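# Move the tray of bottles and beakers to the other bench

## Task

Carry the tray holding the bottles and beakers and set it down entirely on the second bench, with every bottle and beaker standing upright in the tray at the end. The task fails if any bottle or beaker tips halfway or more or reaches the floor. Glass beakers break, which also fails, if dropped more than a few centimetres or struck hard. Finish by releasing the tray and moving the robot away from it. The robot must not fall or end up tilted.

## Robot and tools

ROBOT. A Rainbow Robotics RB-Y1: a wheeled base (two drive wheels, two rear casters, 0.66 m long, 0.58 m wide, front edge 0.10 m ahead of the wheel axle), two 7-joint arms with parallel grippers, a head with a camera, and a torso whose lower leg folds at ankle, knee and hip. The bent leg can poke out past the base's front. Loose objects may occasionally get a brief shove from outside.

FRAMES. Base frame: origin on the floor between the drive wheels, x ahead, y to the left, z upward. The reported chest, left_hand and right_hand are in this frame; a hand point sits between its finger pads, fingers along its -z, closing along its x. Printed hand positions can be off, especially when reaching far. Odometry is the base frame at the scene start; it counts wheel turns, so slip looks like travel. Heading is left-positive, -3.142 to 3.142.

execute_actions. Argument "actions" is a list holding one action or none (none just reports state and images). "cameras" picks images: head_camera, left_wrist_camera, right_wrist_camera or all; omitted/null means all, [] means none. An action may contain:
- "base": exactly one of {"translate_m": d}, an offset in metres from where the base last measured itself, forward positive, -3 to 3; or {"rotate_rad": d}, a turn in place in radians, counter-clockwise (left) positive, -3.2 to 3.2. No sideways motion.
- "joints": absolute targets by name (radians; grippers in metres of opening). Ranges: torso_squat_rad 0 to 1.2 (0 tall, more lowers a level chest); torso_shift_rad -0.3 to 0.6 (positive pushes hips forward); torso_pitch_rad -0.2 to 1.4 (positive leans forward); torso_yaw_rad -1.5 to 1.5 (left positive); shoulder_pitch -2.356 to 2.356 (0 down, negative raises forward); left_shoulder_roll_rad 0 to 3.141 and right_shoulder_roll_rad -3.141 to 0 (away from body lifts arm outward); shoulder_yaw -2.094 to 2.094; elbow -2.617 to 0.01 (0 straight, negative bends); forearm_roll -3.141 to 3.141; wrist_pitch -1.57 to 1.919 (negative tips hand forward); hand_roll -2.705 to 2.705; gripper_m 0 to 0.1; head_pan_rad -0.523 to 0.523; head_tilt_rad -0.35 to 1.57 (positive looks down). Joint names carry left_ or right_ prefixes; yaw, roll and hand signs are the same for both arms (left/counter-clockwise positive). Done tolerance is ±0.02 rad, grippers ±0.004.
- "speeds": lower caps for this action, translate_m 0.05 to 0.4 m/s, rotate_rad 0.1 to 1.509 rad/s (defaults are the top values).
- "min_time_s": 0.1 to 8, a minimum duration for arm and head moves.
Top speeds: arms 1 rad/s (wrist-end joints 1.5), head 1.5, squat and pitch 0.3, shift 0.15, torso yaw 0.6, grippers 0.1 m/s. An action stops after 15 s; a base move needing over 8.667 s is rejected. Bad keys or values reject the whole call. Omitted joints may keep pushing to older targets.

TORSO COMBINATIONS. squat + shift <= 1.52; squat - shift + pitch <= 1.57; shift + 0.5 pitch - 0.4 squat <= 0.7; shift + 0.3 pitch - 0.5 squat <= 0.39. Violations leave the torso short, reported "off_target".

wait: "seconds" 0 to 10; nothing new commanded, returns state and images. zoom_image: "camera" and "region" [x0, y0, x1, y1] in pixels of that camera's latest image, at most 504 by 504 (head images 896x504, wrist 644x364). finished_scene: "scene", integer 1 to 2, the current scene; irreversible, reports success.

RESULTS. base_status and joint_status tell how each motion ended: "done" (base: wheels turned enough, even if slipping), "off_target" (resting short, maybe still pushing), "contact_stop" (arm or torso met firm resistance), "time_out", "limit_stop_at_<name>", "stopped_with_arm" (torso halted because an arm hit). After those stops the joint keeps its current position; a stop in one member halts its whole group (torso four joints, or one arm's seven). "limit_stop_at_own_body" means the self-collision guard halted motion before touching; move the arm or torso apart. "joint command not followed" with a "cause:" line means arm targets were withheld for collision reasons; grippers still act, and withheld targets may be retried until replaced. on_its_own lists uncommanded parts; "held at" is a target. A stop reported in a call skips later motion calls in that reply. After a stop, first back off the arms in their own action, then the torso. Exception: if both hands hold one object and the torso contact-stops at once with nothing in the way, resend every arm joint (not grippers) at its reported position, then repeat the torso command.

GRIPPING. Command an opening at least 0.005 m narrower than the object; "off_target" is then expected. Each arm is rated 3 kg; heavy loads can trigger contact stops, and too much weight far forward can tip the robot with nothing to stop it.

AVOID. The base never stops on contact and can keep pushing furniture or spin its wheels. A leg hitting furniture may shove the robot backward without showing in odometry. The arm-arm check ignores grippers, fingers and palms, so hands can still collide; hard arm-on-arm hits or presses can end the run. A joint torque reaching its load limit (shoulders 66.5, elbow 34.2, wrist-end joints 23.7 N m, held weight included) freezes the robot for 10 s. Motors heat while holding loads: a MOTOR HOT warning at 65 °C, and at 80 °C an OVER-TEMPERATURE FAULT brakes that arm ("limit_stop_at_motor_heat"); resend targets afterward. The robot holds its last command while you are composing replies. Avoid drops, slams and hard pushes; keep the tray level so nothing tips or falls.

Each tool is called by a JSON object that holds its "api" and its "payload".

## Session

{"api": "execute_actions", "payload": {"actions": [], "cameras": ["head_camera"]}}

Scene clock: 0.00 s.
base_odometry: x=+0.000 y=+0.000 heading=+0.000 (m, m, rad; odometry frame)
base_status: not commanded
joint_positions: torso_squat_rad=+0.350 torso_shift_rad=+0.000 torso_pitch_rad=-0.001 torso_yaw_rad=-0.001 left_shoulder_pitch_rad=-0.010 left_shoulder_roll_rad=+0.017 left_shoulder_yaw_rad=-0.035 left_elbow_rad=-0.126 left_forearm_roll_rad=+0.048 left_wrist_pitch_rad=+0.022 left_hand_roll_rad=-0.003 left_gripper_m=+0.101 right_shoulder_pitch_rad=+0.019 right_shoulder_roll_rad=-0.043 right_shoulder_yaw_rad=+0.017 right_elbow_rad=-0.142 right_forearm_roll_rad=+0.010 right_wrist_pitch_rad=+0.004 right_hand_roll_rad=-0.027 right_gripper_m=+0.099 head_pan_rad=+0.001 head_tilt_rad=+0.401
joint_status: not commanded
chest: x=-0.2282 y=-0.0010 z=+1.2474 quat_wxyz=(+1.000, +0.001, +0.000, +0.000) (m; base frame)
left_hand: x=-0.1640 y=+0.2305 z=+0.5653 quat_wxyz=(+0.998, +0.006, -0.057, +0.003) (m; base frame)
right_hand: x=-0.1732 y=-0.2516 z=+0.5644 quat_wxyz=(+0.998, -0.019, -0.060, -0.002) (m; base frame)
pictures: head_camera
Images, in order (width x height): head_camera 896x504.

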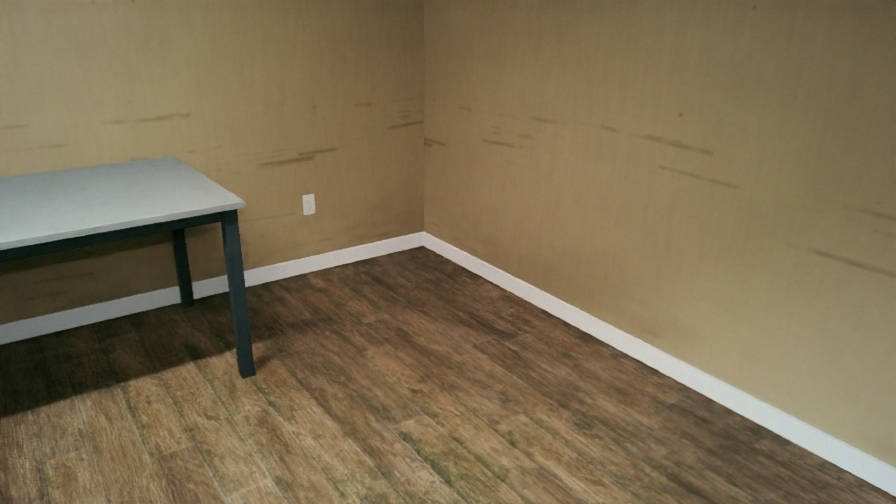

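{"api": "execute_actions", "payload": {"actions": [{"base":{"rotate_rad":0.7}}], "cameras": ["head_camera"]}}

{"api": "execute_actions", "payload": {"actions": [{"base":{"rotate_rad":3.0},"joints":{"left_shoulder_pitch_rad":-0.7,"right_shoulder_pitch_rad":-0.7,"left_elbow_rad":-1.0,"right_elbow_rad":-1.0,"left_wrist_pitch_rad":1.7,"right_wrist_pitch_rad":1.7,"left_hand_roll_rad":1.57,"right_hand_roll_rad":-1.57,"left_shoulder_roll_rad":0.285,"right_shoulder_roll_rad":-0.26,"left_forearm_roll_rad":0.25,"right_forearm_roll_rad":-0.23,"left_shoulder_yaw_rad":0,"right_shoulder_yaw_rad":0,"left_gripper_m":0.05,"right_gripper_m":0.05,"torso_squat_rad":0}}], "cameras": ["head_camera"]}}

Scene clock: 3.00 s.
base_odometry: x=+0.000 y=+0.000 heading=+0.699 (m, m, rad; odometry frame)
base_status: done
joint_positions: torso_squat_rad=+0.350 torso_shift_rad=+0.000 torso_pitch_rad=-0.001 torso_yaw_rad=-0.001 left_shoulder_pitch_rad=-0.010 left_shoulder_roll_rad=+0.017 left_shoulder_yaw_rad=-0.035 left_elbow_rad=-0.126 left_forearm_roll_rad=+0.048 left_wrist_pitch_rad=+0.022 left_hand_roll_rad=-0.003 left_gripper_m=+0.101 right_shoulder_pitch_rad=+0.019 right_shoulder_roll_rad=-0.043 right_shoulder_yaw_rad=+0.017 right_elbow_rad=-0.142 right_forearm_roll_rad=+0.010 right_wrist_pitch_rad=+0.004 right_hand_roll_rad=-0.027 right_gripper_m=+0.099 head_pan_rad=+0.001 head_tilt_rad=+0.401
joint_status: not commanded
chest: x=-0.2282 y=-0.0011 z=+1.2474 quat_wxyz=(+1.000, +0.001, +0.000, +0.000) (m; base frame)
left_hand: x=-0.1640 y=+0.2305 z=+0.5653 quat_wxyz=(+0.998, +0.007, -0.057, +0.003) (m; base frame)
right_hand: x=-0.1732 y=-0.2516 z=+0.5644 quat_wxyz=(+0.998, -0.019, -0.060, -0.002) (m; base frame)
pictures: head_camera
Images, in order (width x height): head_camera 896x504.

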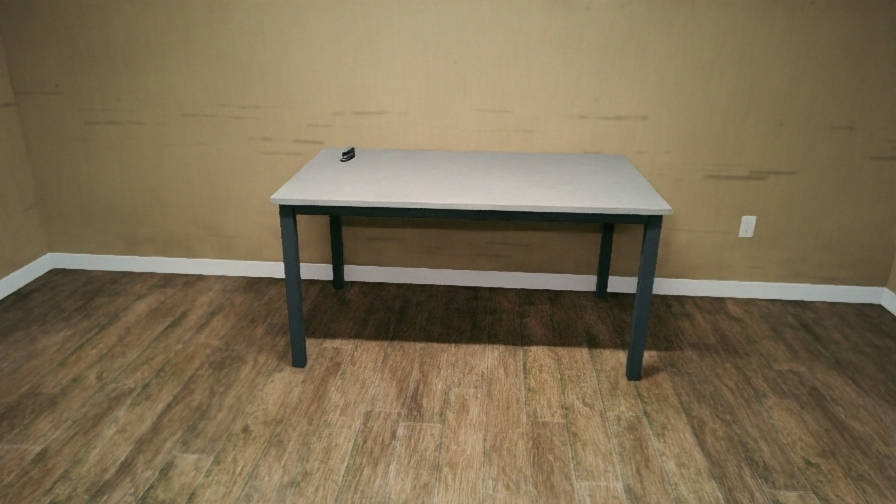

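Scene clock: 8.23 s.
base_odometry: x=+0.000 y=+0.000 heading=-2.584 (m, m, rad; odometry frame)
base_status: done
joint_positions: torso_squat_rad=+0.000 torso_shift_rad=+0.000 torso_pitch_rad=-0.001 torso_yaw_rad=-0.001 left_shoulder_pitch_rad=-0.700 left_shoulder_roll_rad=+0.285 left_shoulder_yaw_rad=+0.000 left_elbow_rad=-1.000 left_forearm_roll_rad=+0.250 left_wrist_pitch_rad=+1.700 left_hand_roll_rad=+1.570 left_gripper_m=+0.050 right_shoulder_pitch_rad=-0.700 right_shoulder_roll_rad=-0.260 right_shoulder_yaw_rad=+0.000 right_elbow_rad=-1.000 right_forearm_roll_rad=-0.230 right_wrist_pitch_rad=+1.700 right_hand_roll_rad=-1.570 right_gripper_m=+0.050 head_pan_rad=+0.001 head_tilt_rad=+0.401
joint_status: all done
chest: x=-0.2283 y=-0.0011 z=+1.2899 quat_wxyz=(+1.000, +0.001, -0.001, +0.000) (m; base frame)
left_hand: x=+0.2277 y=+0.2691 z=+0.9544 quat_wxyz=(+0.732, +0.024, -0.014, +0.681) (m; base frame)
right_hand: x=+0.2261 y=-0.2605 z=+0.9504 quat_wxyz=(+0.736, -0.025, -0.011, -0.676) (m; base frame)
pictures: head_camera
Images, in order (width x height): head_camera 896x504.

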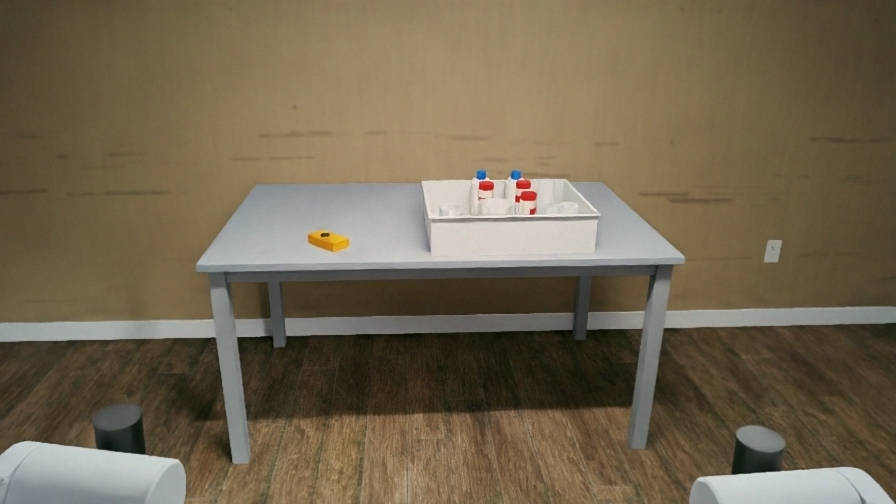

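{"api": "execute_actions", "payload": {"actions": [{"base":{"rotate_rad":-0.245}}], "cameras": []}}

{"api": "execute_actions", "payload": {"actions": [{"base":{"translate_m":0.98},"joints":{"head_tilt_rad":0.6}}], "cameras": []}}

{"api": "execute_actions", "payload": {"actions": [{"base":{"rotate_rad":0.295},"joints":{"torso_squat_rad":0.1}}], "cameras": ["head_camera"]}}

Scene clock: 10.47 s.
base_odometry: x=-0.001 y=+0.000 heading=-2.829 (m, m, rad; odometry frame)
base_status: done
joint_positions: torso_squat_rad=+0.000 torso_shift_rad=+0.000 torso_pitch_rad=-0.001 torso_yaw_rad=-0.001 left_shoulder_pitch_rad=-0.700 left_shoulder_roll_rad=+0.285 left_shoulder_yaw_rad=+0.000 left_elbow_rad=-1.000 left_forearm_roll_rad=+0.250 left_wrist_pitch_rad=+1.700 left_hand_roll_rad=+1.570 left_gripper_m=+0.050 right_shoulder_pitch_rad=-0.700 right_shoulder_roll_rad=-0.260 right_shoulder_yaw_rad=+0.000 right_elbow_rad=-1.000 right_forearm_roll_rad=-0.230 right_wrist_pitch_rad=+1.700 right_hand_roll_rad=-1.570 right_gripper_m=+0.050 head_pan_rad=+0.001 head_tilt_rad=+0.401
joint_status: not commanded
chest: x=-0.2283 y=-0.0010 z=+1.2899 quat_wxyz=(+1.000, +0.001, -0.001, +0.000) (m; base frame)
left_hand: x=+0.2277 y=+0.2691 z=+0.9543 quat_wxyz=(+0.732, +0.024, -0.014, +0.681) (m; base frame)
right_hand: x=+0.2261 y=-0.2604 z=+0.9503 quat_wxyz=(+0.736, -0.025, -0.011, -0.676) (m; base frame)
pictures: none
No camera images: the call's "cameras" was empty. Leave "cameras" out to get every camera's image.

Scene clock: 14.40 s.
base_odometry: x=-0.933 y=-0.303 heading=-2.827 (m, m, rad; odometry frame)
base_status: done
joint_positions: torso_squat_rad=+0.000 torso_shift_rad=+0.000 torso_pitch_rad=-0.001 torso_yaw_rad=-0.001 left_shoulder_pitch_rad=-0.700 left_shoulder_roll_rad=+0.285 left_shoulder_yaw_rad=+0.000 left_elbow_rad=-1.000 left_forearm_roll_rad=+0.250 left_wrist_pitch_rad=+1.700 left_hand_roll_rad=+1.570 left_gripper_m=+0.050 right_shoulder_pitch_rad=-0.700 right_shoulder_roll_rad=-0.260 right_shoulder_yaw_rad=+0.000 right_elbow_rad=-1.000 right_forearm_roll_rad=-0.230 right_wrist_pitch_rad=+1.700 right_hand_roll_rad=-1.570 right_gripper_m=+0.050 head_pan_rad=+0.001 head_tilt_rad=+0.600
joint_status: all done
chest: x=-0.2282 y=-0.0010 z=+1.2899 quat_wxyz=(+1.000, +0.001, -0.001, +0.000) (m; base frame)
left_hand: x=+0.2277 y=+0.2691 z=+0.9543 quat_wxyz=(+0.732, +0.025, -0.013, +0.681) (m; base frame)
right_hand: x=+0.2261 y=-0.2604 z=+0.9503 quat_wxyz=(+0.736, -0.025, -0.011, -0.676) (m; base frame)
pictures: none
No camera images: the call's "cameras" was empty. Leave "cameras" out to get every camera's image.

Scene clock: 16.27 s.
base_odometry: x=-0.933 y=-0.303 heading=-2.533 (m, m, rad; odometry frame)
base_status: done
joint_positions: torso_squat_rad=+0.100 torso_shift_rad=+0.000 torso_pitch_rad=-0.001 torso_yaw_rad=-0.001 left_shoulder_pitch_rad=-0.700 left_shoulder_roll_rad=+0.285 left_shoulder_yaw_rad=+0.000 left_elbow_rad=-1.000 left_forearm_roll_rad=+0.250 left_wrist_pitch_rad=+1.700 left_hand_roll_rad=+1.570 left_gripper_m=+0.050 right_shoulder_pitch_rad=-0.700 right_shoulder_roll_rad=-0.260 right_shoulder_yaw_rad=+0.000 right_elbow_rad=-1.000 right_forearm_roll_rad=-0.230 right_wrist_pitch_rad=+1.700 right_hand_roll_rad=-1.570 right_gripper_m=+0.050 head_pan_rad=+0.001 head_tilt_rad=+0.600
joint_status: all done
chest: x=-0.2283 y=-0.0011 z=+1.2864 quat_wxyz=(+1.000, +0.001, -0.001, +0.000) (m; base frame)
left_hand: x=+0.2277 y=+0.2691 z=+0.9509 quat_wxyz=(+0.732, +0.025, -0.014, +0.681) (m; base frame)
right_hand: x=+0.2261 y=-0.2605 z=+0.9468 quat_wxyz=(+0.736, -0.025, -0.011, -0.676) (m; base frame)
pictures: head_camera
Images, in order (width x height): head_camera 896x504.

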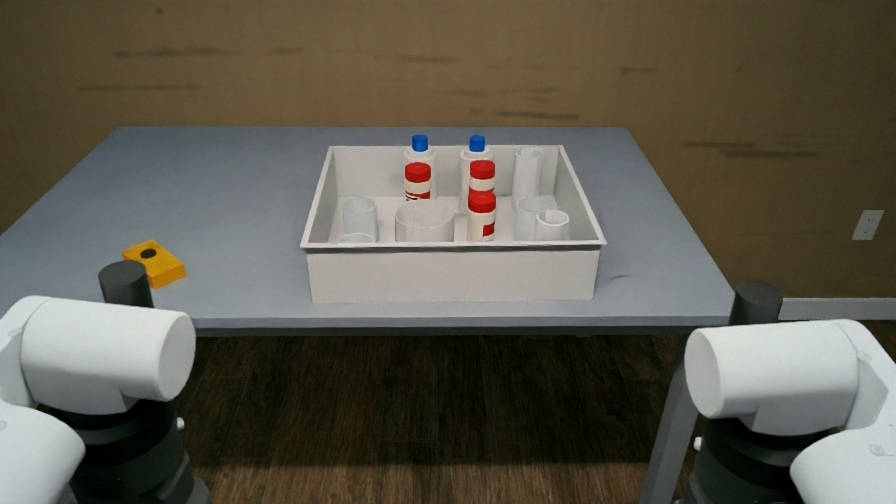

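{"api": "execute_actions", "payload": {"actions": [{"base":{"translate_m":0.6},"joints":{"torso_squat_rad":0,"head_tilt_rad":0.9,"left_shoulder_pitch_rad":-0.74,"right_shoulder_pitch_rad":-0.74,"left_wrist_pitch_rad":1.74,"right_wrist_pitch_rad":1.74}}]}}

Scene clock: 19.73 s.
base_odometry: x=-1.425 y=-0.646 heading=-2.532 (m, m, rad; odometry frame)
base_status: done
joint_positions: torso_squat_rad=+0.000 torso_shift_rad=+0.000 torso_pitch_rad=-0.001 torso_yaw_rad=-0.001 left_shoulder_pitch_rad=-0.740 left_shoulder_roll_rad=+0.285 left_shoulder_yaw_rad=+0.000 left_elbow_rad=-1.000 left_forearm_roll_rad=+0.250 left_wrist_pitch_rad=+1.740 left_hand_roll_rad=+1.570 left_gripper_m=+0.050 right_shoulder_pitch_rad=-0.740 right_shoulder_roll_rad=-0.260 right_shoulder_yaw_rad=+0.000 right_elbow_rad=-1.000 right_forearm_roll_rad=-0.230 right_wrist_pitch_rad=+1.740 right_hand_roll_rad=-1.570 right_gripper_m=+0.050 head_pan_rad=+0.001 head_tilt_rad=+0.900
joint_status: all done
chest: x=-0.2282 y=-0.0011 z=+1.2899 quat_wxyz=(+1.000, +0.001, -0.001, +0.000) (m; base frame)
left_hand: x=+0.2344 y=+0.2635 z=+0.9717 quat_wxyz=(+0.736, +0.026, -0.014, +0.676) (m; base frame)
right_hand: x=+0.2329 y=-0.2551 z=+0.9677 quat_wxyz=(+0.740, -0.027, -0.012, -0.672) (m; base frame)
pictures: head_camera, left_wrist_camera, right_wrist_camera
Images, in order (width x height): head_camera 896x504, left_wrist_camera 644x364, right_wrist_camera 644x364.

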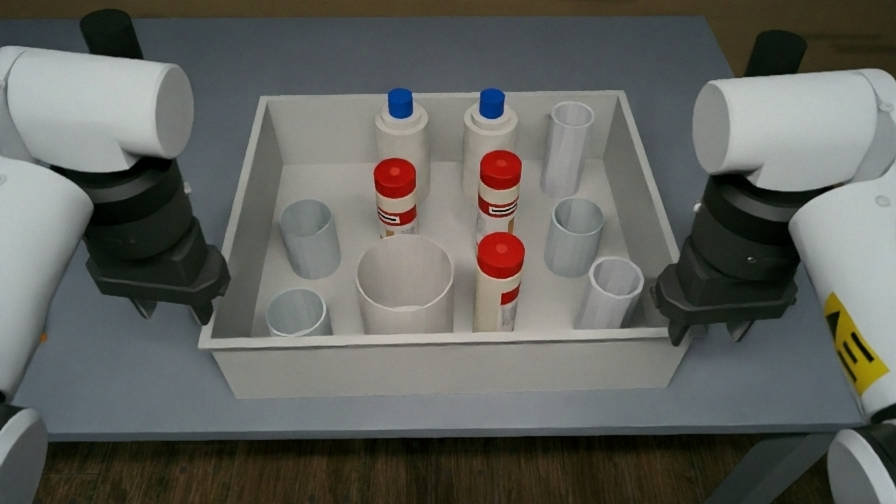

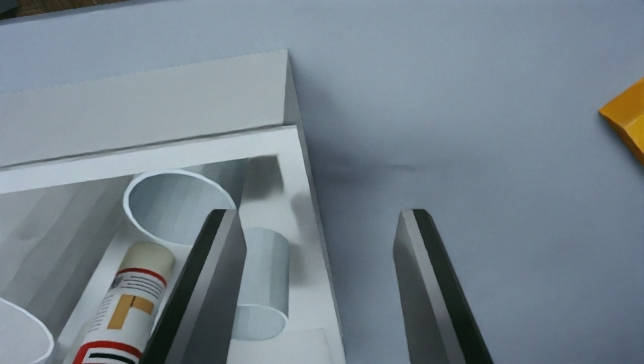

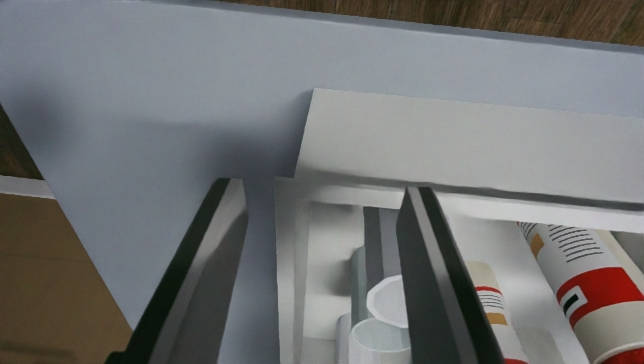

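{"api": "execute_actions", "payload": {"actions": [{"base":{"rotate_rad":0.025},"joints":{"left_shoulder_roll_rad":0.26,"right_shoulder_roll_rad":-0.285,"left_forearm_roll_rad":0.23,"right_forearm_roll_rad":-0.24}}], "cameras": []}}

{"api": "execute_actions", "payload": {"actions": [{"base":{"translate_m":0.19},"speeds":{"translate_m":0.15},"joints":{"head_tilt_rad":1.0,"left_gripper_m":0.045,"right_gripper_m":0.045}}]}}

Scene clock: 21.30 s.
base_odometry: x=-1.425 y=-0.646 heading=-2.509 (m, m, rad; odometry frame)
base_status: done
joint_positions: torso_squat_rad=+0.000 torso_shift_rad=+0.000 torso_pitch_rad=-0.001 torso_yaw_rad=-0.001 left_shoulder_pitch_rad=-0.740 left_shoulder_roll_rad=+0.260 left_shoulder_yaw_rad=+0.000 left_elbow_rad=-1.000 left_forearm_roll_rad=+0.230 left_wrist_pitch_rad=+1.740 left_hand_roll_rad=+1.570 left_gripper_m=+0.050 right_shoulder_pitch_rad=-0.740 right_shoulder_roll_rad=-0.285 right_shoulder_yaw_rad=+0.000 right_elbow_rad=-1.000 right_forearm_roll_rad=-0.240 right_wrist_pitch_rad=+1.740 right_hand_roll_rad=-1.570 right_gripper_m=+0.050 head_pan_rad=+0.001 head_tilt_rad=+0.900
joint_status: all done
chest: x=-0.2282 y=-0.0011 z=+1.2899 quat_wxyz=(+1.000, +0.001, -0.001, +0.000) (m; base frame)
left_hand: x=+0.2332 y=+0.2535 z=+0.9686 quat_wxyz=(+0.740, +0.028, -0.013, +0.672) (m; base frame)
right_hand: x=+0.2343 y=-0.2675 z=+0.9709 quat_wxyz=(+0.735, -0.028, -0.016, -0.677) (m; base frame)
pictures: none
No camera images: the call's "cameras" was empty. Leave "cameras" out to get every camera's image.

Scene clock: 23.50 s.
base_odometry: x=-1.578 y=-0.758 heading=-2.508 (m, m, rad; odometry frame)
base_status: done
joint_positions: torso_squat_rad=+0.000 torso_shift_rad=+0.000 torso_pitch_rad=-0.001 torso_yaw_rad=-0.001 left_shoulder_pitch_rad=-0.740 left_shoulder_roll_rad=+0.260 left_shoulder_yaw_rad=+0.000 left_elbow_rad=-1.000 left_forearm_roll_rad=+0.230 left_wrist_pitch_rad=+1.740 left_hand_roll_rad=+1.570 left_gripper_m=+0.045 right_shoulder_pitch_rad=-0.740 right_shoulder_roll_rad=-0.285 right_shoulder_yaw_rad=+0.000 right_elbow_rad=-1.000 right_forearm_roll_rad=-0.240 right_wrist_pitch_rad=+1.740 right_hand_roll_rad=-1.570 right_gripper_m=+0.045 head_pan_rad=+0.001 head_tilt_rad=+1.000
joint_status: all done
chest: x=-0.2282 y=-0.0011 z=+1.2899 quat_wxyz=(+1.000, +0.001, -0.001, +0.000) (m; base frame)
left_hand: x=+0.2332 y=+0.2535 z=+0.9686 quat_wxyz=(+0.740, +0.028, -0.013, +0.672) (m; base frame)
right_hand: x=+0.2343 y=-0.2675 z=+0.9710 quat_wxyz=(+0.735, -0.028, -0.016, -0.677) (m; base frame)
pictures: head_camera, left_wrist_camera, right_wrist_camera
Images, in order (width x height): head_camera 896x504, left_wrist_camera 644x364, right_wrist_camera 644x364.

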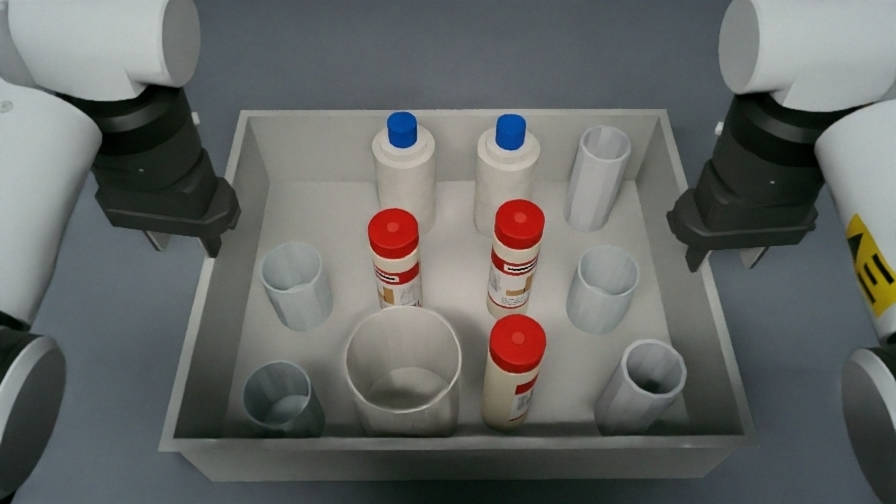

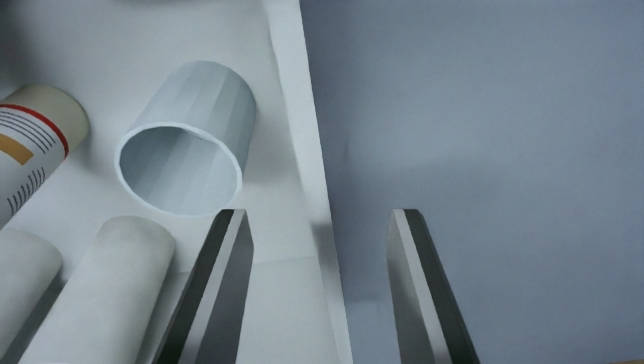

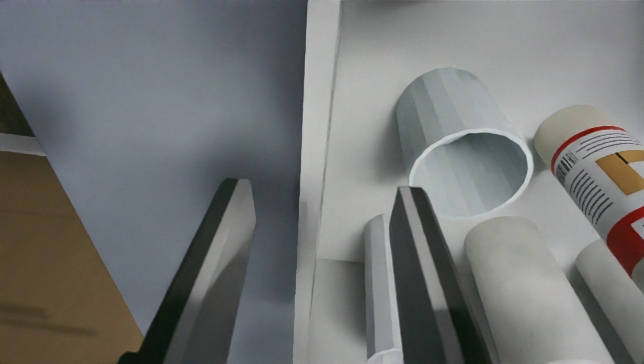

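{"api": "execute_actions", "payload": {"actions": [{"base":{"translate_m":0.022},"joints":{"torso_squat_rad":0.45,"left_gripper_m":0.04,"right_gripper_m":0.04}}]}}

Scene clock: 26.10 s.
base_odometry: x=-1.596 y=-0.771 heading=-2.508 (m, m, rad; odometry frame)
base_status: done
joint_positions: torso_squat_rad=+0.450 torso_shift_rad=+0.000 torso_pitch_rad=-0.001 torso_yaw_rad=-0.001 left_shoulder_pitch_rad=-0.740 left_shoulder_roll_rad=+0.260 left_shoulder_yaw_rad=+0.000 left_elbow_rad=-1.000 left_forearm_roll_rad=+0.230 left_wrist_pitch_rad=+1.740 left_hand_roll_rad=+1.570 left_gripper_m=+0.040 right_shoulder_pitch_rad=-0.740 right_shoulder_roll_rad=-0.285 right_shoulder_yaw_rad=+0.000 right_elbow_rad=-1.000 right_forearm_roll_rad=-0.240 right_wrist_pitch_rad=+1.740 right_hand_roll_rad=-1.570 right_gripper_m=+0.040 head_pan_rad=+0.001 head_tilt_rad=+1.000
joint_status: all done
chest: x=-0.2283 y=-0.0010 z=+1.2202 quat_wxyz=(+1.000, +0.001, -0.001, +0.000) (m; base frame)
left_hand: x=+0.2332 y=+0.2535 z=+0.8989 quat_wxyz=(+0.740, +0.028, -0.013, +0.672) (m; base frame)
right_hand: x=+0.2343 y=-0.2674 z=+0.9013 quat_wxyz=(+0.735, -0.028, -0.016, -0.677) (m; base frame)
pictures: head_camera, left_wrist_camera, right_wrist_camera
Images, in order (width x height): head_camera 896x504, left_wrist_camera 644x364, right_wrist_camera 644x364.

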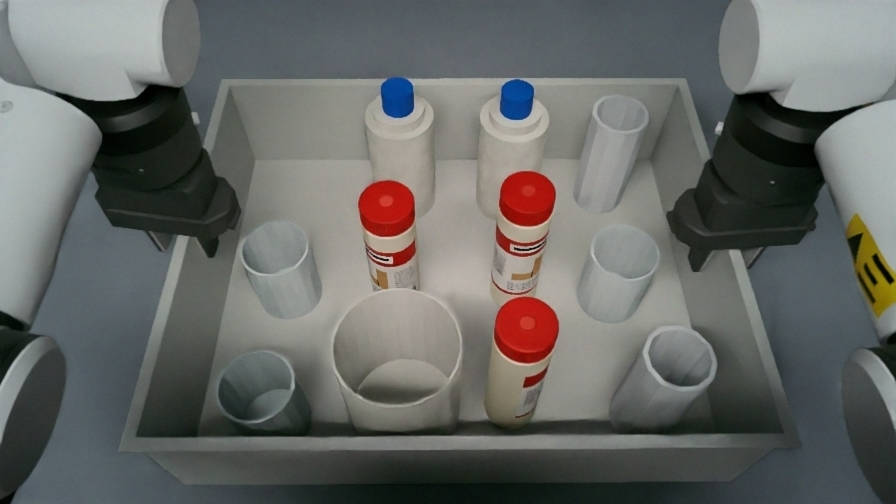

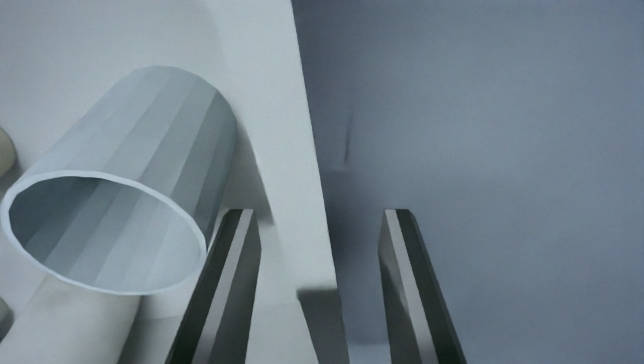

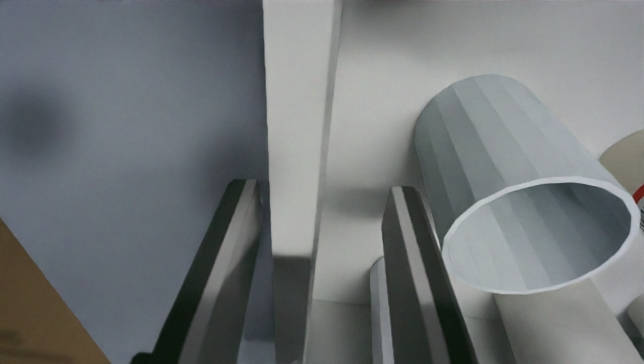

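{"api": "execute_actions", "payload": {"actions": [{"joints":{"torso_squat_rad":0.535,"left_shoulder_roll_rad":0.246,"right_shoulder_roll_rad":-0.273}}], "cameras": ["left_wrist_camera","right_wrist_camera"]}}

{"api": "execute_actions", "payload": {"actions": [{"joints":{"left_gripper_m":0,"right_gripper_m":0}}], "cameras": []}}

{"api": "execute_actions", "payload": {"actions": [{"joints":{"torso_squat_rad":0.38}}]}}

Scene clock: 27.40 s.
base_odometry: x=-1.596 y=-0.771 heading=-2.508 (m, m, rad; odometry frame)
base_status: not commanded
joint_positions: torso_squat_rad=+0.535 torso_shift_rad=+0.000 torso_pitch_rad=-0.001 torso_yaw_rad=-0.001 left_shoulder_pitch_rad=-0.740 left_shoulder_roll_rad=+0.246 left_shoulder_yaw_rad=+0.000 left_elbow_rad=-1.000 left_forearm_roll_rad=+0.230 left_wrist_pitch_rad=+1.740 left_hand_roll_rad=+1.570 left_gripper_m=+0.040 right_shoulder_pitch_rad=-0.740 right_shoulder_roll_rad=-0.274 right_shoulder_yaw_rad=+0.000 right_elbow_rad=-1.000 right_forearm_roll_rad=-0.240 right_wrist_pitch_rad=+1.740 right_hand_roll_rad=-1.570 right_gripper_m=+0.040 head_pan_rad=+0.001 head_tilt_rad=+1.000
joint_status: all done
chest: x=-0.2283 y=-0.0010 z=+1.1921 quat_wxyz=(+1.000, +0.001, -0.001, +0.000) (m; base frame)
left_hand: x=+0.2321 y=+0.2453 z=+0.8691 quat_wxyz=(+0.743, +0.025, -0.009, +0.668) (m; base frame)
right_hand: x=+0.2336 y=-0.2610 z=+0.8718 quat_wxyz=(+0.737, -0.026, -0.013, -0.675) (m; base frame)
pictures: left_wrist_camera, right_wrist_camera
Images, in order (width x height): left_wrist_camera 644x364, right_wrist_camera 644x364.

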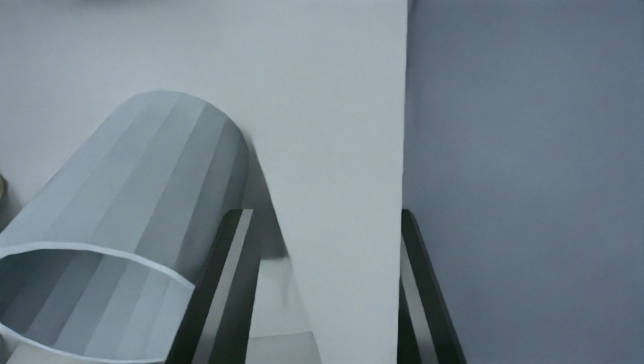

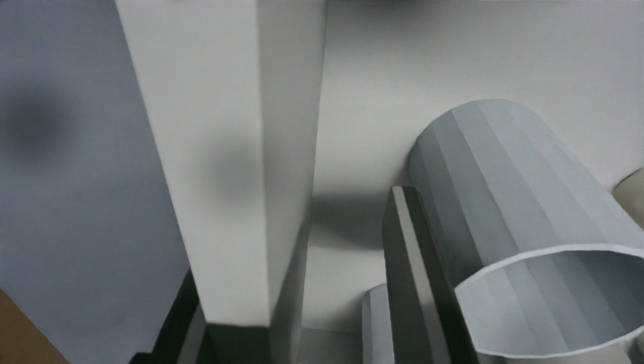

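Scene clock: 28.30 s.
base_odometry: x=-1.596 y=-0.771 heading=-2.508 (m, m, rad; odometry frame)
base_status: not commanded
joint_positions: torso_squat_rad=+0.535 torso_shift_rad=+0.000 torso_pitch_rad=-0.001 torso_yaw_rad=-0.001 left_shoulder_pitch_rad=-0.738 left_shoulder_roll_rad=+0.256 left_shoulder_yaw_rad=+0.001 left_elbow_rad=-0.999 left_forearm_roll_rad=+0.226 left_wrist_pitch_rad=+1.740 left_hand_roll_rad=+1.570 left_gripper_m=+0.017 right_shoulder_pitch_rad=-0.738 right_shoulder_roll_rad=-0.284 right_shoulder_yaw_rad=-0.001 right_elbow_rad=-0.999 right_forearm_roll_rad=-0.236 right_wrist_pitch_rad=+1.740 right_hand_roll_rad=-1.570 right_gripper_m=+0.017 head_pan_rad=+0.001 head_tilt_rad=+1.000
joint_status: left_gripper_m off_target (ended at +0.017, target +0.000); right_gripper_m off_target (ended at +0.017, target +0.000)
chest: x=-0.2283 y=-0.0010 z=+1.1921 quat_wxyz=(+1.000, +0.001, -0.001, +0.000) (m; base frame)
left_hand: x=+0.2320 y=+0.2523 z=+0.8693 quat_wxyz=(+0.740, +0.029, -0.012, +0.671) (m; base frame)
right_hand: x=+0.2333 y=-0.2681 z=+0.8720 quat_wxyz=(+0.734, -0.030, -0.016, -0.678) (m; base frame)
pictures: none
No camera images: the call's "cameras" was empty. Leave "cameras" out to get every camera's image.

Scene clock: 29.60 s.
base_odometry: x=-1.596 y=-0.771 heading=-2.508 (m, m, rad; odometry frame)
base_status: not commanded
joint_positions: torso_squat_rad=+0.380 torso_shift_rad=+0.000 torso_pitch_rad=+0.000 torso_yaw_rad=-0.001 left_shoulder_pitch_rad=-0.735 left_shoulder_roll_rad=+0.256 left_shoulder_yaw_rad=+0.001 left_elbow_rad=-0.998 left_forearm_roll_rad=+0.226 left_wrist_pitch_rad=+1.740 left_hand_roll_rad=+1.570 left_gripper_m=+0.016 right_shoulder_pitch_rad=-0.736 right_shoulder_roll_rad=-0.284 right_shoulder_yaw_rad=-0.001 right_elbow_rad=-0.998 right_forearm_roll_rad=-0.236 right_wrist_pitch_rad=+1.740 right_hand_roll_rad=-1.570 right_gripper_m=+0.014 head_pan_rad=+0.001 head_tilt_rad=+1.000
joint_status: all done
chest: x=-0.2277 y=-0.0011 z=+1.2400 quat_wxyz=(+1.000, +0.001, +0.000, +0.000) (m; base frame)
left_hand: x=+0.2308 y=+0.2529 z=+0.9151 quat_wxyz=(+0.740, +0.031, -0.010, +0.672) (m; base frame)
right_hand: x=+0.2322 y=-0.2686 z=+0.9180 quat_wxyz=(+0.734, -0.032, -0.014, -0.678) (m; base frame)
pictures: head_camera, left_wrist_camera, right_wrist_camera
Images, in order (width x height): head_camera 896x504, left_wrist_camera 644x364, right_wrist_camera 644x364.

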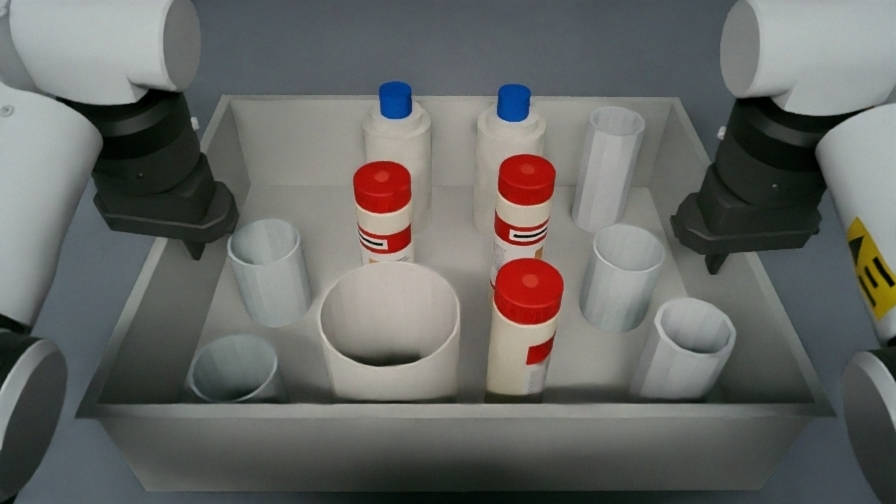

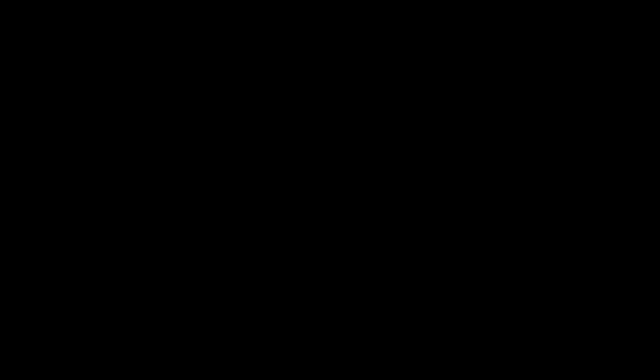

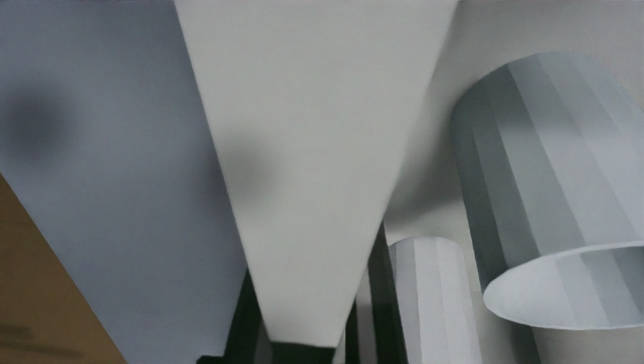

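{"api": "execute_actions", "payload": {"actions": [{"joints":{"torso_squat_rad":0.535}}], "cameras": []}}

{"api": "execute_actions", "payload": {"actions": [{"joints":{"left_gripper_m":0.04,"right_gripper_m":0.04,"left_shoulder_roll_rad":0.256,"right_shoulder_roll_rad":-0.284}}], "cameras": []}}

{"api": "execute_actions", "payload": {"actions": [{"base":{"translate_m":0.025},"joints":{"torso_pitch_rad":0.07,"left_shoulder_pitch_rad":-0.81,"right_shoulder_pitch_rad":-0.81},"min_time_s":1.2}]}}

Scene clock: 31.40 s.
base_odometry: x=-1.596 y=-0.771 heading=-2.508 (m, m, rad; odometry frame)
base_status: not commanded
joint_positions: torso_squat_rad=+0.535 torso_shift_rad=+0.000 torso_pitch_rad=-0.002 torso_yaw_rad=-0.001 left_shoulder_pitch_rad=-0.738 left_shoulder_roll_rad=+0.257 left_shoulder_yaw_rad=+0.001 left_elbow_rad=-0.999 left_forearm_roll_rad=+0.226 left_wrist_pitch_rad=+1.741 left_hand_roll_rad=+1.570 left_gripper_m=+0.017 right_shoulder_pitch_rad=-0.739 right_shoulder_roll_rad=-0.285 right_shoulder_yaw_rad=-0.002 right_elbow_rad=-0.999 right_forearm_roll_rad=-0.236 right_wrist_pitch_rad=+1.741 right_hand_roll_rad=-1.570 right_gripper_m=+0.014 head_pan_rad=+0.001 head_tilt_rad=+1.000
joint_status: all done
chest: x=-0.2290 y=-0.0010 z=+1.1921 quat_wxyz=(+1.000, +0.001, -0.001, +0.000) (m; base frame)
left_hand: x=+0.2317 y=+0.2528 z=+0.8700 quat_wxyz=(+0.740, +0.029, -0.013, +0.672) (m; base frame)
right_hand: x=+0.2333 y=-0.2685 z=+0.8732 quat_wxyz=(+0.734, -0.030, -0.017, -0.678) (m; base frame)
pictures: none
No camera images: the call's "cameras" was empty. Leave "cameras" out to get every camera's image.

Scene clock: 32.30 s.
base_odometry: x=-1.596 y=-0.771 heading=-2.508 (m, m, rad; odometry frame)
base_status: not commanded
joint_positions: torso_squat_rad=+0.535 torso_shift_rad=+0.000 torso_pitch_rad=-0.001 torso_yaw_rad=-0.001 left_shoulder_pitch_rad=-0.740 left_shoulder_roll_rad=+0.257 left_shoulder_yaw_rad=+0.000 left_elbow_rad=-1.000 left_forearm_roll_rad=+0.230 left_wrist_pitch_rad=+1.740 left_hand_roll_rad=+1.570 left_gripper_m=+0.040 right_shoulder_pitch_rad=-0.740 right_shoulder_roll_rad=-0.284 right_shoulder_yaw_rad=+0.000 right_elbow_rad=-1.000 right_forearm_roll_rad=-0.240 right_wrist_pitch_rad=+1.740 right_hand_roll_rad=-1.570 right_gripper_m=+0.040 head_pan_rad=+0.001 head_tilt_rad=+1.000
joint_status: all done
chest: x=-0.2284 y=-0.0010 z=+1.1921 quat_wxyz=(+1.000, +0.001, -0.001, +0.000) (m; base frame)
left_hand: x=+0.2327 y=+0.2515 z=+0.8702 quat_wxyz=(+0.741, +0.027, -0.012, +0.671) (m; base frame)
right_hand: x=+0.2340 y=-0.2671 z=+0.8730 quat_wxyz=(+0.735, -0.028, -0.016, -0.677) (m; base frame)
pictures: none
No camera images: the call's "cameras" was empty. Leave "cameras" out to get every camera's image.

Scene clock: 33.80 s.
base_odometry: x=-1.616 y=-0.786 heading=-2.508 (m, m, rad; odometry frame)
base_status: done
joint_positions: torso_squat_rad=+0.535 torso_shift_rad=-0.002 torso_pitch_rad=+0.055 torso_yaw_rad=-0.001 left_shoulder_pitch_rad=-0.808 left_shoulder_roll_rad=+0.259 left_shoulder_yaw_rad=+0.000 left_elbow_rad=-0.999 left_forearm_roll_rad=+0.229 left_wrist_pitch_rad=+1.740 left_hand_roll_rad=+1.570 left_gripper_m=+0.041 right_shoulder_pitch_rad=-0.808 right_shoulder_roll_rad=-0.287 right_shoulder_yaw_rad=+0.000 right_elbow_rad=-0.999 right_forearm_roll_rad=-0.239 right_wrist_pitch_rad=+1.740 right_hand_roll_rad=-1.570 right_gripper_m=+0.041 head_pan_rad=+0.001 head_tilt_rad=+1.000
joint_status: torso_pitch_rad contact_stop (moved +0.057 of +0.071); the others done
chest: x=-0.2121 y=-0.0009 z=+1.1915 quat_wxyz=(+1.000, +0.001, +0.028, +0.000) (m; base frame)
left_hand: x=+0.2570 y=+0.2424 z=+0.8728 quat_wxyz=(+0.748, +0.026, -0.015, +0.663) (m; base frame)
right_hand: x=+0.2587 y=-0.2582 z=+0.8758 quat_wxyz=(+0.742, -0.027, -0.020, -0.670) (m; base frame)
pictures: head_camera, left_wrist_camera, right_wrist_camera
Images, in order (width x height): head_camera 896x504, left_wrist_camera 644x364, right_wrist_camera 644x364.

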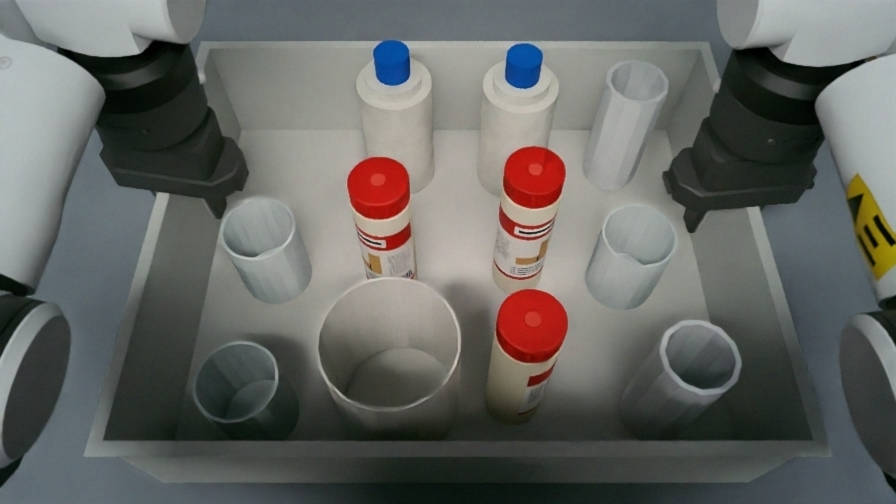

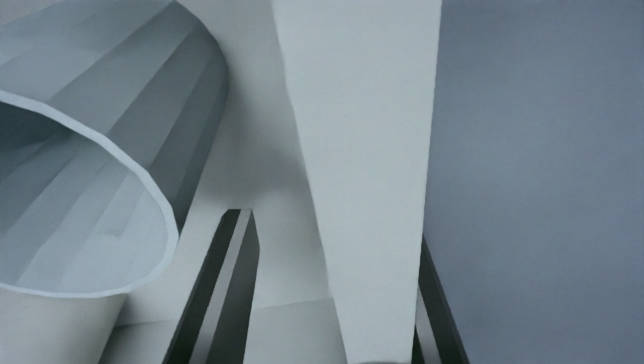

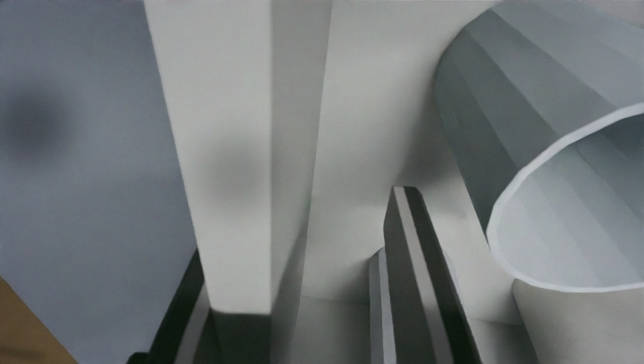

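{"api": "execute_actions", "payload": {"actions": [{"joints":{"left_shoulder_roll_rad":0.278,"right_shoulder_roll_rad":-0.306,"left_shoulder_pitch_rad":-0.8,"right_shoulder_pitch_rad":-0.8,"torso_pitch_rad":0.055,"torso_squat_rad":0.525},"min_time_s":0.8}]}}

{"api": "execute_actions", "payload": {"actions": [{"joints":{"left_gripper_m":0,"right_gripper_m":0}}], "cameras": []}}

{"api": "execute_actions", "payload": {"actions": [{"joints":{"torso_squat_rad":0.42}}]}}

Scene clock: 35.17 s.
base_odometry: x=-1.616 y=-0.786 heading=-2.508 (m, m, rad; odometry frame)
base_status: not commanded
joint_positions: torso_squat_rad=+0.525 torso_shift_rad=-0.002 torso_pitch_rad=+0.055 torso_yaw_rad=-0.001 left_shoulder_pitch_rad=-0.801 left_shoulder_roll_rad=+0.278 left_shoulder_yaw_rad=+0.000 left_elbow_rad=-1.000 left_forearm_roll_rad=+0.230 left_wrist_pitch_rad=+1.740 left_hand_roll_rad=+1.570 left_gripper_m=+0.040 right_shoulder_pitch_rad=-0.800 right_shoulder_roll_rad=-0.306 right_shoulder_yaw_rad=+0.000 right_elbow_rad=-1.000 right_forearm_roll_rad=-0.240 right_wrist_pitch_rad=+1.740 right_hand_roll_rad=-1.570 right_gripper_m=+0.040 head_pan_rad=+0.001 head_tilt_rad=+1.000
joint_status: all done
chest: x=-0.2121 y=-0.0009 z=+1.1952 quat_wxyz=(+1.000, +0.001, +0.028, +0.000) (m; base frame)
left_hand: x=+0.2560 y=+0.2541 z=+0.8763 quat_wxyz=(+0.743, +0.031, -0.019, +0.668) (m; base frame)
right_hand: x=+0.2573 y=-0.2699 z=+0.8793 quat_wxyz=(+0.737, -0.032, -0.023, -0.675) (m; base frame)
pictures: head_camera, left_wrist_camera, right_wrist_camera
Images, in order (width x height): head_camera 896x504, left_wrist_camera 644x364, right_wrist_camera 644x364.

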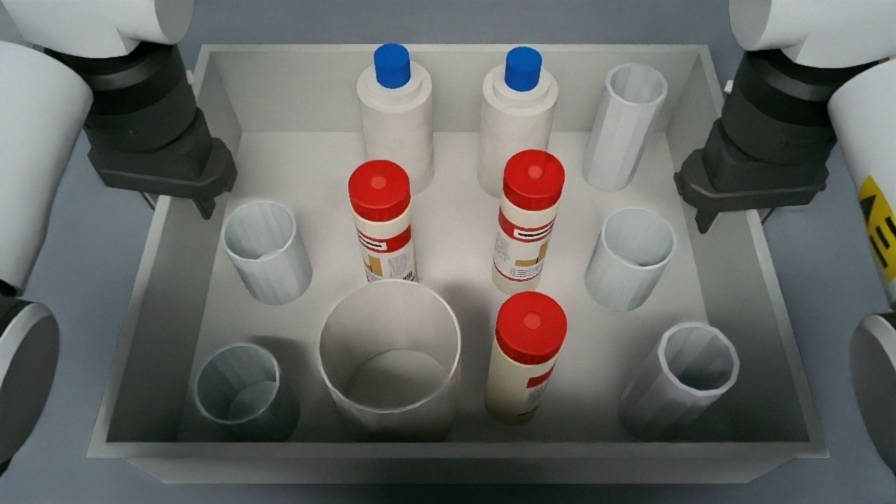

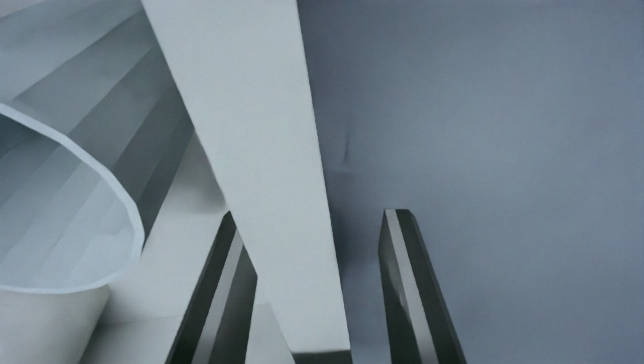

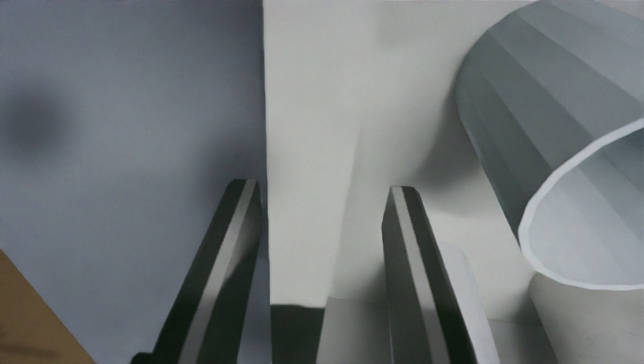

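Scene clock: 36.07 s.
base_odometry: x=-1.616 y=-0.786 heading=-2.508 (m, m, rad; odometry frame)
base_status: not commanded
joint_positions: torso_squat_rad=+0.525 torso_shift_rad=-0.002 torso_pitch_rad=+0.055 torso_yaw_rad=-0.001 left_shoulder_pitch_rad=-0.800 left_shoulder_roll_rad=+0.280 left_shoulder_yaw_rad=+0.000 left_elbow_rad=-1.000 left_forearm_roll_rad=+0.229 left_wrist_pitch_rad=+1.740 left_hand_roll_rad=+1.570 left_gripper_m=+0.016 right_shoulder_pitch_rad=-0.800 right_shoulder_roll_rad=-0.309 right_shoulder_yaw_rad=+0.000 right_elbow_rad=-1.000 right_forearm_roll_rad=-0.239 right_wrist_pitch_rad=+1.740 right_hand_roll_rad=-1.570 right_gripper_m=+0.012 head_pan_rad=+0.001 head_tilt_rad=+1.000
joint_status: left_gripper_m off_target (ended at +0.016, target +0.000); right_gripper_m off_target (ended at +0.012, target +0.000)
chest: x=-0.2122 y=-0.0010 z=+1.1952 quat_wxyz=(+1.000, +0.001, +0.028, +0.000) (m; base frame)
left_hand: x=+0.2559 y=+0.2555 z=+0.8763 quat_wxyz=(+0.743, +0.032, -0.020, +0.669) (m; base frame)
right_hand: x=+0.2572 y=-0.2718 z=+0.8794 quat_wxyz=(+0.736, -0.033, -0.024, -0.676) (m; base frame)
pictures: none
No camera images: the call's "cameras" was empty. Leave "cameras" out to get every camera's image.

Scene clock: 37.20 s.
base_odometry: x=-1.616 y=-0.786 heading=-2.508 (m, m, rad; odometry frame)
base_status: not commanded
joint_positions: torso_squat_rad=+0.420 torso_shift_rad=-0.002 torso_pitch_rad=+0.056 torso_yaw_rad=-0.001 left_shoulder_pitch_rad=-0.798 left_shoulder_roll_rad=+0.280 left_shoulder_yaw_rad=+0.000 left_elbow_rad=-0.999 left_forearm_roll_rad=+0.229 left_wrist_pitch_rad=+1.740 left_hand_roll_rad=+1.570 left_gripper_m=+0.016 right_shoulder_pitch_rad=-0.798 right_shoulder_roll_rad=-0.308 right_shoulder_yaw_rad=+0.000 right_elbow_rad=-0.999 right_forearm_roll_rad=-0.239 right_wrist_pitch_rad=+1.740 right_hand_roll_rad=-1.570 right_gripper_m=+0.012 head_pan_rad=+0.001 head_tilt_rad=+1.000
joint_status: all done
chest: x=-0.2117 y=-0.0010 z=+1.2286 quat_wxyz=(+1.000, +0.001, +0.028, +0.000) (m; base frame)
left_hand: x=+0.2549 y=+0.2559 z=+0.9081 quat_wxyz=(+0.742, +0.033, -0.018, +0.669) (m; base frame)
right_hand: x=+0.2563 y=-0.2718 z=+0.9112 quat_wxyz=(+0.736, -0.034, -0.022, -0.676) (m; base frame)
pictures: head_camera, left_wrist_camera, right_wrist_camera
Images, in order (width x height): head_camera 896x504, left_wrist_camera 644x364, right_wrist_camera 644x364.

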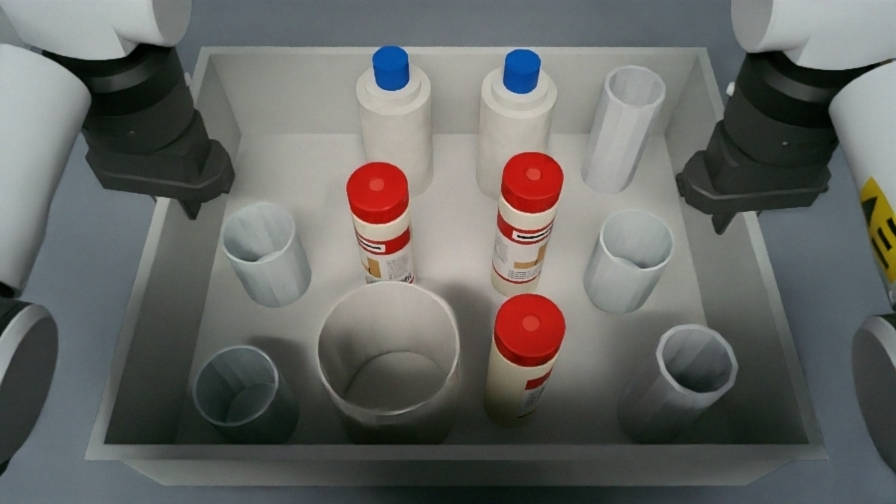

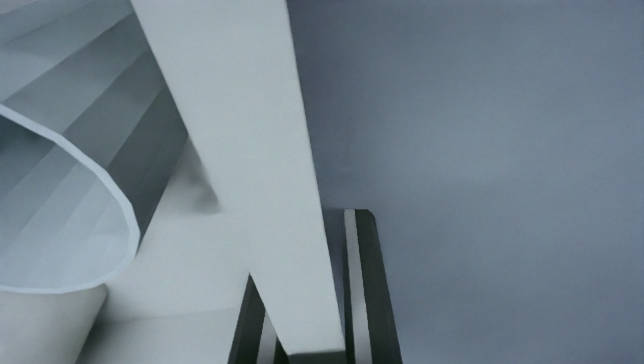

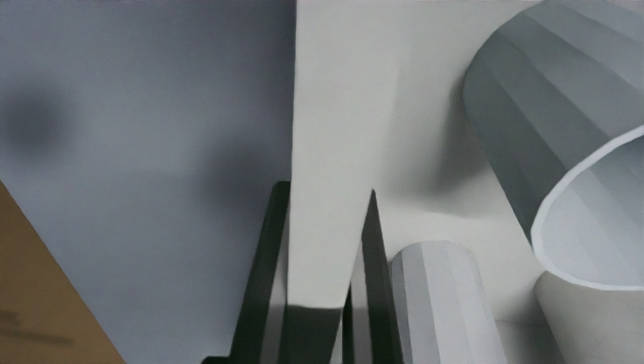

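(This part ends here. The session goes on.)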